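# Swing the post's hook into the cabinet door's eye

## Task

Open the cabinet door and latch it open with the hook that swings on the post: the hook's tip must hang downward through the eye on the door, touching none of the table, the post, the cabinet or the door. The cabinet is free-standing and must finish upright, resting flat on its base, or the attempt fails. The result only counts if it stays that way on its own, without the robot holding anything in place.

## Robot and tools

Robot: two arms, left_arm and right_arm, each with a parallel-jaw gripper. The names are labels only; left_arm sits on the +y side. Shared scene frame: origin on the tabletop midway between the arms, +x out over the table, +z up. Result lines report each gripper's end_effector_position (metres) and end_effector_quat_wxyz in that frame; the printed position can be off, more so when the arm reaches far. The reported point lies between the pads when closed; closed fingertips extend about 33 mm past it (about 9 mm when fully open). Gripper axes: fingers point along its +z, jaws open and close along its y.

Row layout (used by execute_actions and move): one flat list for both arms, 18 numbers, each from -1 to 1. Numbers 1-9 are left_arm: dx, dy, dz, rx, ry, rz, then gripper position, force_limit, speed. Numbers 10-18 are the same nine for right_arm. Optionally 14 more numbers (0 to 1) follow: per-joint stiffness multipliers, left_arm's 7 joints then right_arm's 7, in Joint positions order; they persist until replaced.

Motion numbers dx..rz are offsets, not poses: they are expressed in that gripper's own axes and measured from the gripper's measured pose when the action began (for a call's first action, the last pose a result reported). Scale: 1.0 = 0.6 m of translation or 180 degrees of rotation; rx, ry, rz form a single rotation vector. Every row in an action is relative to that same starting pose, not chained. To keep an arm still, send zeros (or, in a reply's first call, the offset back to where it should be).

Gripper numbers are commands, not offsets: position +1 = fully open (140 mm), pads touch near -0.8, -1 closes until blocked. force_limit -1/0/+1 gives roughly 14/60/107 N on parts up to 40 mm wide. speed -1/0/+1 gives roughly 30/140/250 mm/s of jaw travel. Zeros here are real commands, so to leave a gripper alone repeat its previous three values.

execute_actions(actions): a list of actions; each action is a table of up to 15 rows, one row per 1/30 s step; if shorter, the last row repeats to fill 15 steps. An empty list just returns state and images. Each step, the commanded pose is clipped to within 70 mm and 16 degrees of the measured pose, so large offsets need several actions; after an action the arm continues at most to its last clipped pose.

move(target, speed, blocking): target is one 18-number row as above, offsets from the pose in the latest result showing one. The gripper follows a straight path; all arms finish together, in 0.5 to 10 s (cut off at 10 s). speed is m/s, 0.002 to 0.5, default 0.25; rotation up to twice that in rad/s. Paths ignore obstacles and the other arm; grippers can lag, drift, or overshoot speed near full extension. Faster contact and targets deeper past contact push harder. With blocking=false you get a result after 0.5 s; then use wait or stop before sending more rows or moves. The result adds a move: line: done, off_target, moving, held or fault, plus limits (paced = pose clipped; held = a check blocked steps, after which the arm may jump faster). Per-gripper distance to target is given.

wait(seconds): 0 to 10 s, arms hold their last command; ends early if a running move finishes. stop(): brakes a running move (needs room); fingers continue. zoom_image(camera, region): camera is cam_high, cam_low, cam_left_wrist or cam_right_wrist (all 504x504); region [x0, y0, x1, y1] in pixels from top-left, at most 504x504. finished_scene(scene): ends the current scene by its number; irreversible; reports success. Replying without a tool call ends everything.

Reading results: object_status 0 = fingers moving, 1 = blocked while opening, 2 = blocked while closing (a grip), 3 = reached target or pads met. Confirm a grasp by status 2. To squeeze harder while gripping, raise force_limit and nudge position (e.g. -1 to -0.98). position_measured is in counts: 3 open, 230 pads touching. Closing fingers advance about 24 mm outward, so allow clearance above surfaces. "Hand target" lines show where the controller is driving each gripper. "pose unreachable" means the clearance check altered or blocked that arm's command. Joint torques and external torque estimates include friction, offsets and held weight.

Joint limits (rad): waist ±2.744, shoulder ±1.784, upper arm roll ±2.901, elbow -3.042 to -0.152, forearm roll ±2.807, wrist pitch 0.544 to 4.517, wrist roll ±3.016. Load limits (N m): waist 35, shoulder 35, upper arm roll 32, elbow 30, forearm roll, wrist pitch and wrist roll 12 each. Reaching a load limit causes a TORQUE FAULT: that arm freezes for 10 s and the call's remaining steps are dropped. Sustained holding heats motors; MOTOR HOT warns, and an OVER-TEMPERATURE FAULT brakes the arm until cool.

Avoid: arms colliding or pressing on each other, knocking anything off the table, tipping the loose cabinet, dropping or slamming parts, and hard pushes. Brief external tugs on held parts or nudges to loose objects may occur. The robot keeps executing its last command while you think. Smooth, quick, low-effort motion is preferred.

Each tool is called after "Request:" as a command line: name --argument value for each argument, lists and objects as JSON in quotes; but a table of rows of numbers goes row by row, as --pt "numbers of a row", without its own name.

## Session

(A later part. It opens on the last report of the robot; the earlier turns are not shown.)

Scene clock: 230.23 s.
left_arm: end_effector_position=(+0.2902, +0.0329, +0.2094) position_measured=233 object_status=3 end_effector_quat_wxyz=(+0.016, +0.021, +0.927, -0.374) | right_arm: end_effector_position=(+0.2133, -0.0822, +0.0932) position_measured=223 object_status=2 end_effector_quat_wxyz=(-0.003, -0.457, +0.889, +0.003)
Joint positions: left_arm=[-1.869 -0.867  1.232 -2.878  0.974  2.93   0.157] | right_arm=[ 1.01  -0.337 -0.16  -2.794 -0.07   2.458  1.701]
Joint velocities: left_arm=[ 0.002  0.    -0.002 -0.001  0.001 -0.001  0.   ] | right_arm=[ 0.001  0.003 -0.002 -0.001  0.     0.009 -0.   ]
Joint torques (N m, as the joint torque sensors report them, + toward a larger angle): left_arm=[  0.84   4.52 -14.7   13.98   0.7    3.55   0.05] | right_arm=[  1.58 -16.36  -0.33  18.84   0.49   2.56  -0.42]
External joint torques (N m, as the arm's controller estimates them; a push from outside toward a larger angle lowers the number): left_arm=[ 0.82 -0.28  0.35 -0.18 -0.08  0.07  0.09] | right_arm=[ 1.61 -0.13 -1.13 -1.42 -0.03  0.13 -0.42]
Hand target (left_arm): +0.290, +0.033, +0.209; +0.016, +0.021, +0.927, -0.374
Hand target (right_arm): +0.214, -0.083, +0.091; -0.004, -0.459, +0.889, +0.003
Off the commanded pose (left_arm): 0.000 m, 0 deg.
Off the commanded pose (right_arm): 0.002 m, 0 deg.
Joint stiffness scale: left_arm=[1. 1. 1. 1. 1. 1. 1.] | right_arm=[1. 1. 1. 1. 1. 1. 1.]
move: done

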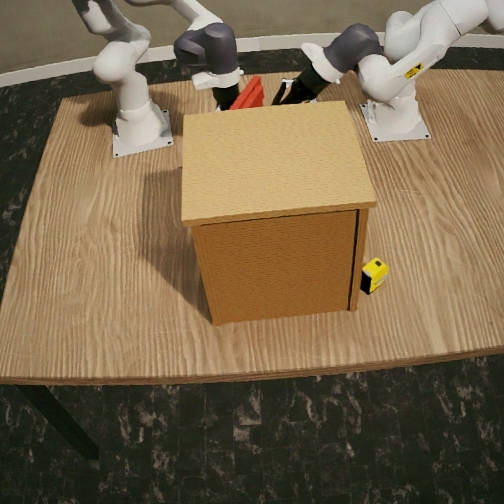

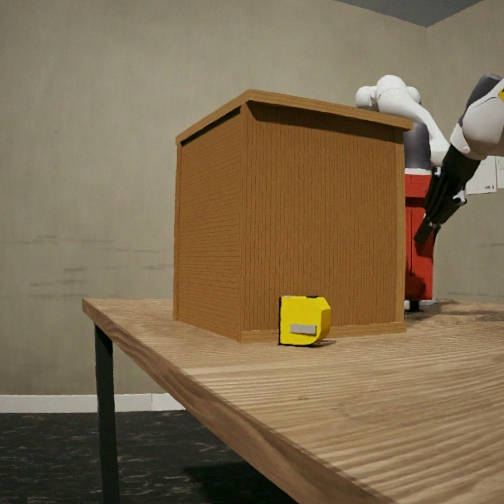

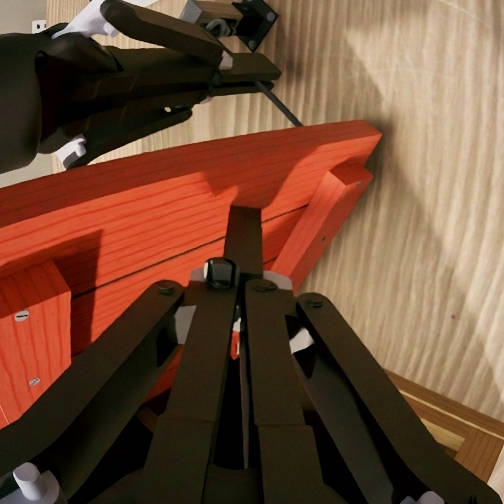

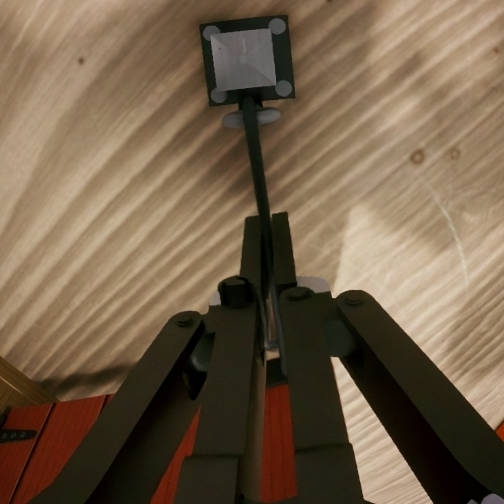

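Request:
move --target '[-0.02,0.025,-0.025,0,0,0,-1,0,1,0,0,0.01,0,0,0,-1,-1,-0.5]' --speed 0.03

Request:
execute_actions --actions '[[[0,0,0,0,0,0,-1,0,1,0,0,0,0,0,0,-0.3,-1,-0.5]]]'

Request:
move --target '[-0.03,0.04,-0.04,0,0,0,-1,0,1,0.02,0,-0.12,0,0,0,-0.3,-1,-0.5]' --speed 0.1

Request:
zoom_image --camera "cam_right_wrist" --region '[200, 220, 350, 370]'

Scene clock: 243.27 s.
left_arm: end_effector_position=(+0.3032, +0.0524, +0.2126) position_measured=233 object_status=3 end_effector_quat_wxyz=(+0.014, +0.014, +0.926, -0.376) | right_arm: end_effector_position=(+0.2131, -0.0818, +0.0884) position_measured=223 object_status=2 end_effector_quat_wxyz=(-0.003, -0.458, +0.889, +0.003)
Joint positions: left_arm=[-1.809 -0.967  1.248 -2.891  0.976  2.846  0.213] | right_arm=[ 1.011 -0.323 -0.16  -2.797 -0.07   2.474  1.701]
Joint velocities: left_arm=[-0.    -0.005  0.003 -0.     0.004 -0.02   0.023] | right_arm=[ 0.     0.    -0.001 -0.001  0.001  0.001  0.001]
Joint torques (N m, as the joint torque sensors report them, + toward a larger angle): left_arm=[  1.86   4.72 -15.11  12.41   1.8    3.07   0.34] | right_arm=[  0.75 -16.59   0.03  17.65   0.61   2.9   -0.2 ]
External joint torques (N m, as the arm's controller estimates them; a push from outside toward a larger angle lowers the number): left_arm=[ 1.88 -1.62  0.99 -0.74  0.92 -0.39  0.38] | right_arm=[ 0.77 -0.16 -0.74 -2.37  0.1   0.49 -0.2 ]
Hand target (left_arm): +0.303, +0.054, +0.211; +0.017, +0.021, +0.927, -0.374
Hand target (right_arm): +0.213, -0.082, +0.087; -0.003, -0.457, +0.889, +0.003
Off the commanded pose (left_arm): 0.003 m, 1 deg.
Off the commanded pose (right_arm): 0.001 m, 0 deg.
Joint stiffness scale: left_arm=[1. 1. 1. 1. 1. 1. 1.] | right_arm=[1. 1. 1. 1. 1. 1. 1.]
move: done

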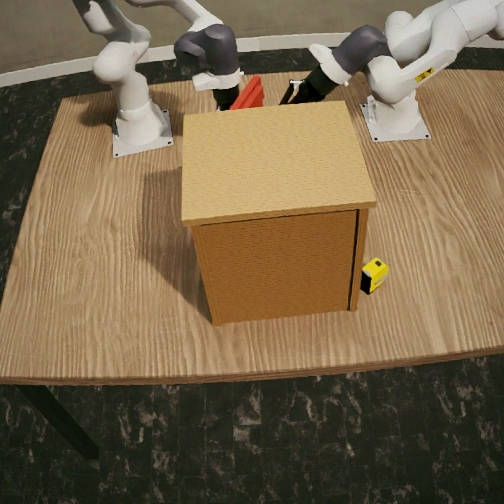

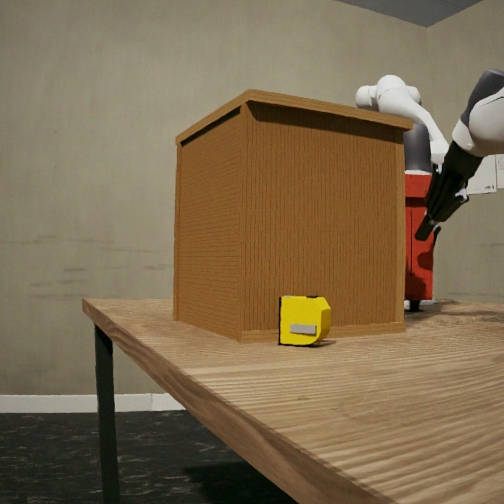

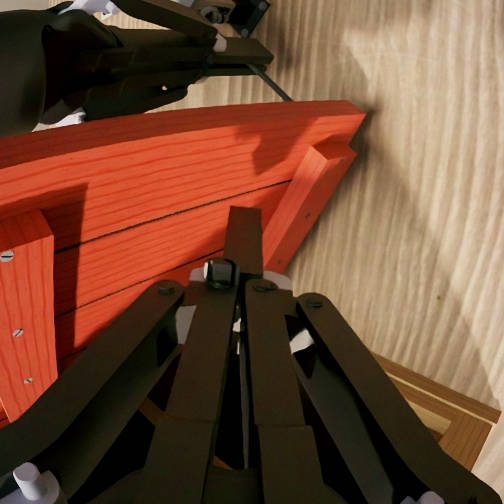

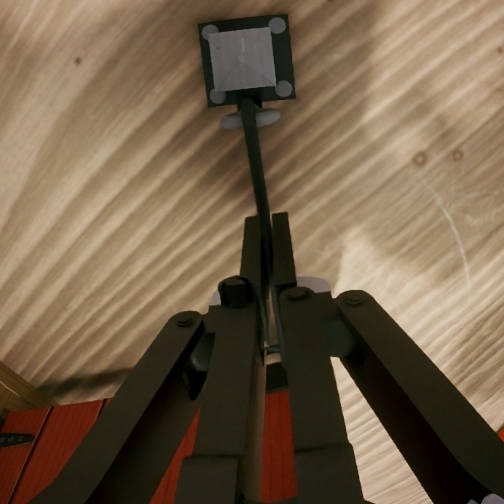

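Scene clock: 243.77 s.
left_arm: end_effector_position=(+0.3032, +0.0525, +0.2126) position_measured=233 object_status=3 end_effector_quat_wxyz=(+0.014, +0.014, +0.926, -0.376) | right_arm: end_effector_position=(+0.2131, -0.0818, +0.0884) position_measured=167 object_status=0 end_effector_quat_wxyz=(-0.003, -0.458, +0.889, +0.003)
Joint positions: left_arm=[-1.809 -0.967  1.248 -2.891  0.976  2.846  0.213] | right_arm=[ 1.011 -0.323 -0.16  -2.797 -0.07   2.474  1.701]
Joint velocities: left_arm=[-0.001 -0.001 -0.001 -0.     0.    -0.    -0.001] | right_arm=[-0.    -0.001  0.     0.    -0.001  0.001 -0.   ]
Joint torques (N m, as the joint torque sensors report them, + toward a larger angle): left_arm=[  0.61   5.82 -15.58  13.03   0.88   3.59   0.02] | right_arm=[  0.85 -17.51   0.79  19.69   0.35   2.19  -0.17]
External joint torques (N m, as the arm's controller estimates them; a push from outside toward a larger angle lowers the number): left_arm=[ 0.59 -0.46  0.53 -0.17  0.    0.12  0.06] | right_arm=[ 0.87 -1.06  0.01 -0.31 -0.16 -0.22 -0.17]
Hand target (left_arm): +0.303, +0.052, +0.213; +0.014, +0.014, +0.926, -0.376
Hand target (right_arm): +0.213, -0.082, +0.088; -0.003, -0.458, +0.889, +0.003
Off the commanded pose (left_arm): 0.000 m, 0 deg.
Off the commanded pose (right_arm): 0.000 m, 0 deg.
Joint stiffness scale: left_arm=[1. 1. 1. 1. 1. 1. 1.] | right_arm=[1. 1. 1. 1. 1. 1. 1.]

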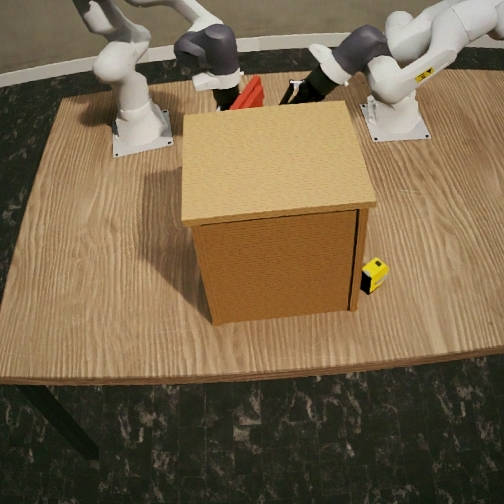

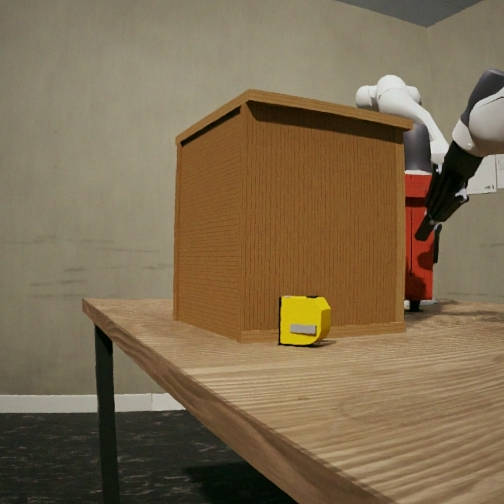

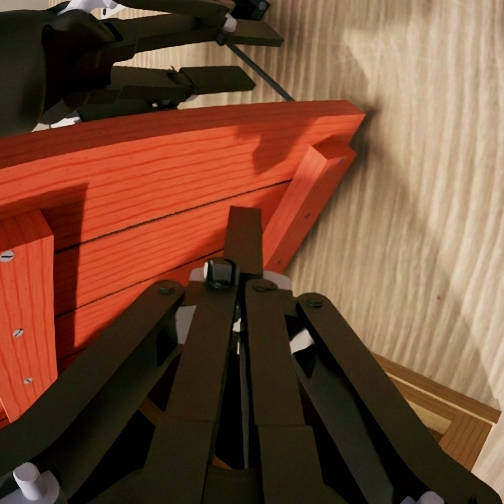

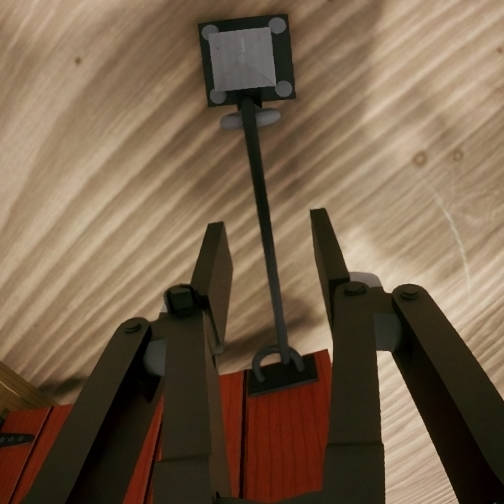

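Scene clock: 245.13 s.
left_arm: end_effector_position=(+0.3219, +0.0854, +0.2156) position_measured=233 object_status=3 end_effector_quat_wxyz=(+0.013, +0.009, +0.926, -0.378) | right_arm: end_effector_position=(+0.2084, -0.0918, +0.1604) position_measured=167 object_status=3 end_effector_quat_wxyz=(-0.001, -0.459, +0.888, +0.003)
Joint positions: left_arm=[-1.711 -1.118  1.271 -2.904  0.973  2.706  0.311] | right_arm=[ 0.99  -0.525 -0.131 -2.749 -0.076  2.227  1.705]
Joint velocities: left_arm=[ 0.001 -0.003 -0.     0.     0.001 -0.012  0.018] | right_arm=[-0.002 -0.001  0.003 -0.001  0.002 -0.011  0.001]
Joint torques (N m, as the joint torque sensors report them, + toward a larger angle): left_arm=[  1.61   6.84 -16.19  11.42   1.77   2.99   0.36] | right_arm=[ -0.5  -13.91   1.57  23.42   0.37   1.57   0.17]
External joint torques (N m, as the arm's controller estimates them; a push from outside toward a larger angle lowers the number): left_arm=[ 1.59 -1.44  1.25 -0.01  0.81 -0.44  0.4 ] | right_arm=[-0.55 -1.73  0.54  0.74 -0.3  -0.85  0.17]
Hand target (left_arm): +0.322, +0.087, +0.214; +0.015, +0.014, +0.926, -0.376
Hand target (right_arm): +0.208, -0.093, +0.161; -0.002, -0.456, +0.890, +0.001
Off the commanded pose (left_arm): 0.002 m, 1 deg.
Off the commanded pose (right_arm): 0.002 m, 0 deg.
Joint stiffness scale: left_arm=[1. 1. 1. 1. 1. 1. 1.] | right_arm=[1. 1. 1. 1. 1. 1. 1.]
move: done

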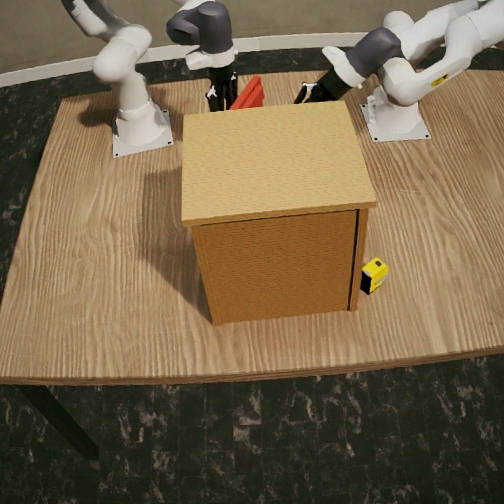

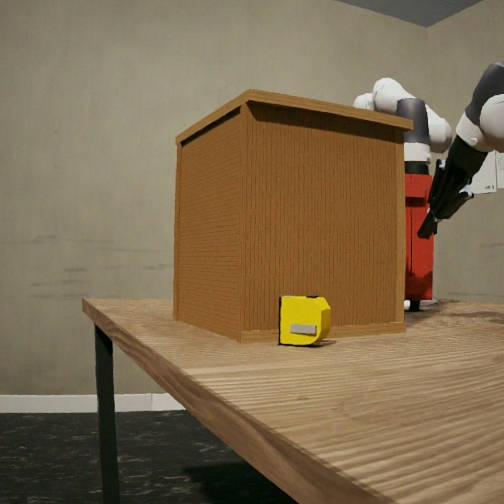

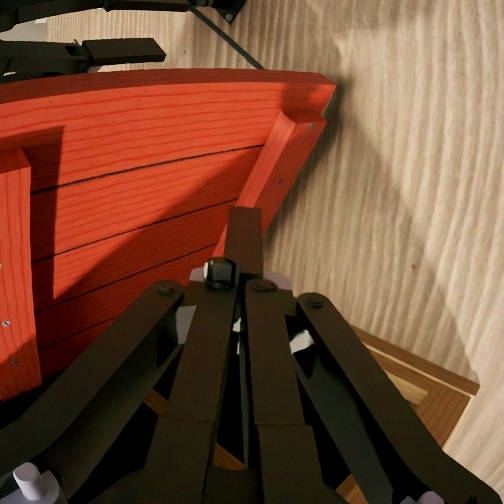

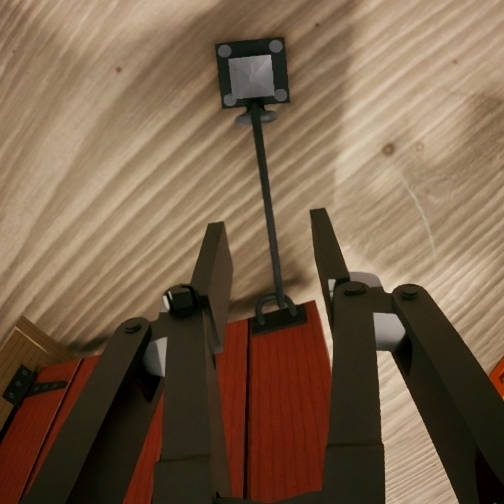

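Region (200, 220, 350, 370) of cam_right_wrist's 504x504 image, scaled by 3.360, with more detail than that image has.

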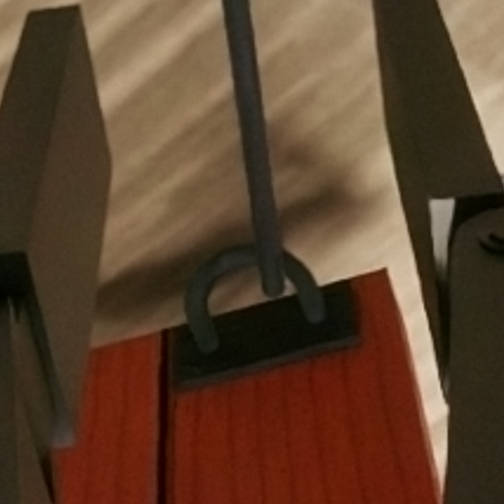

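Request:
finished_scene --scene 2

The scene is finished: the task was done.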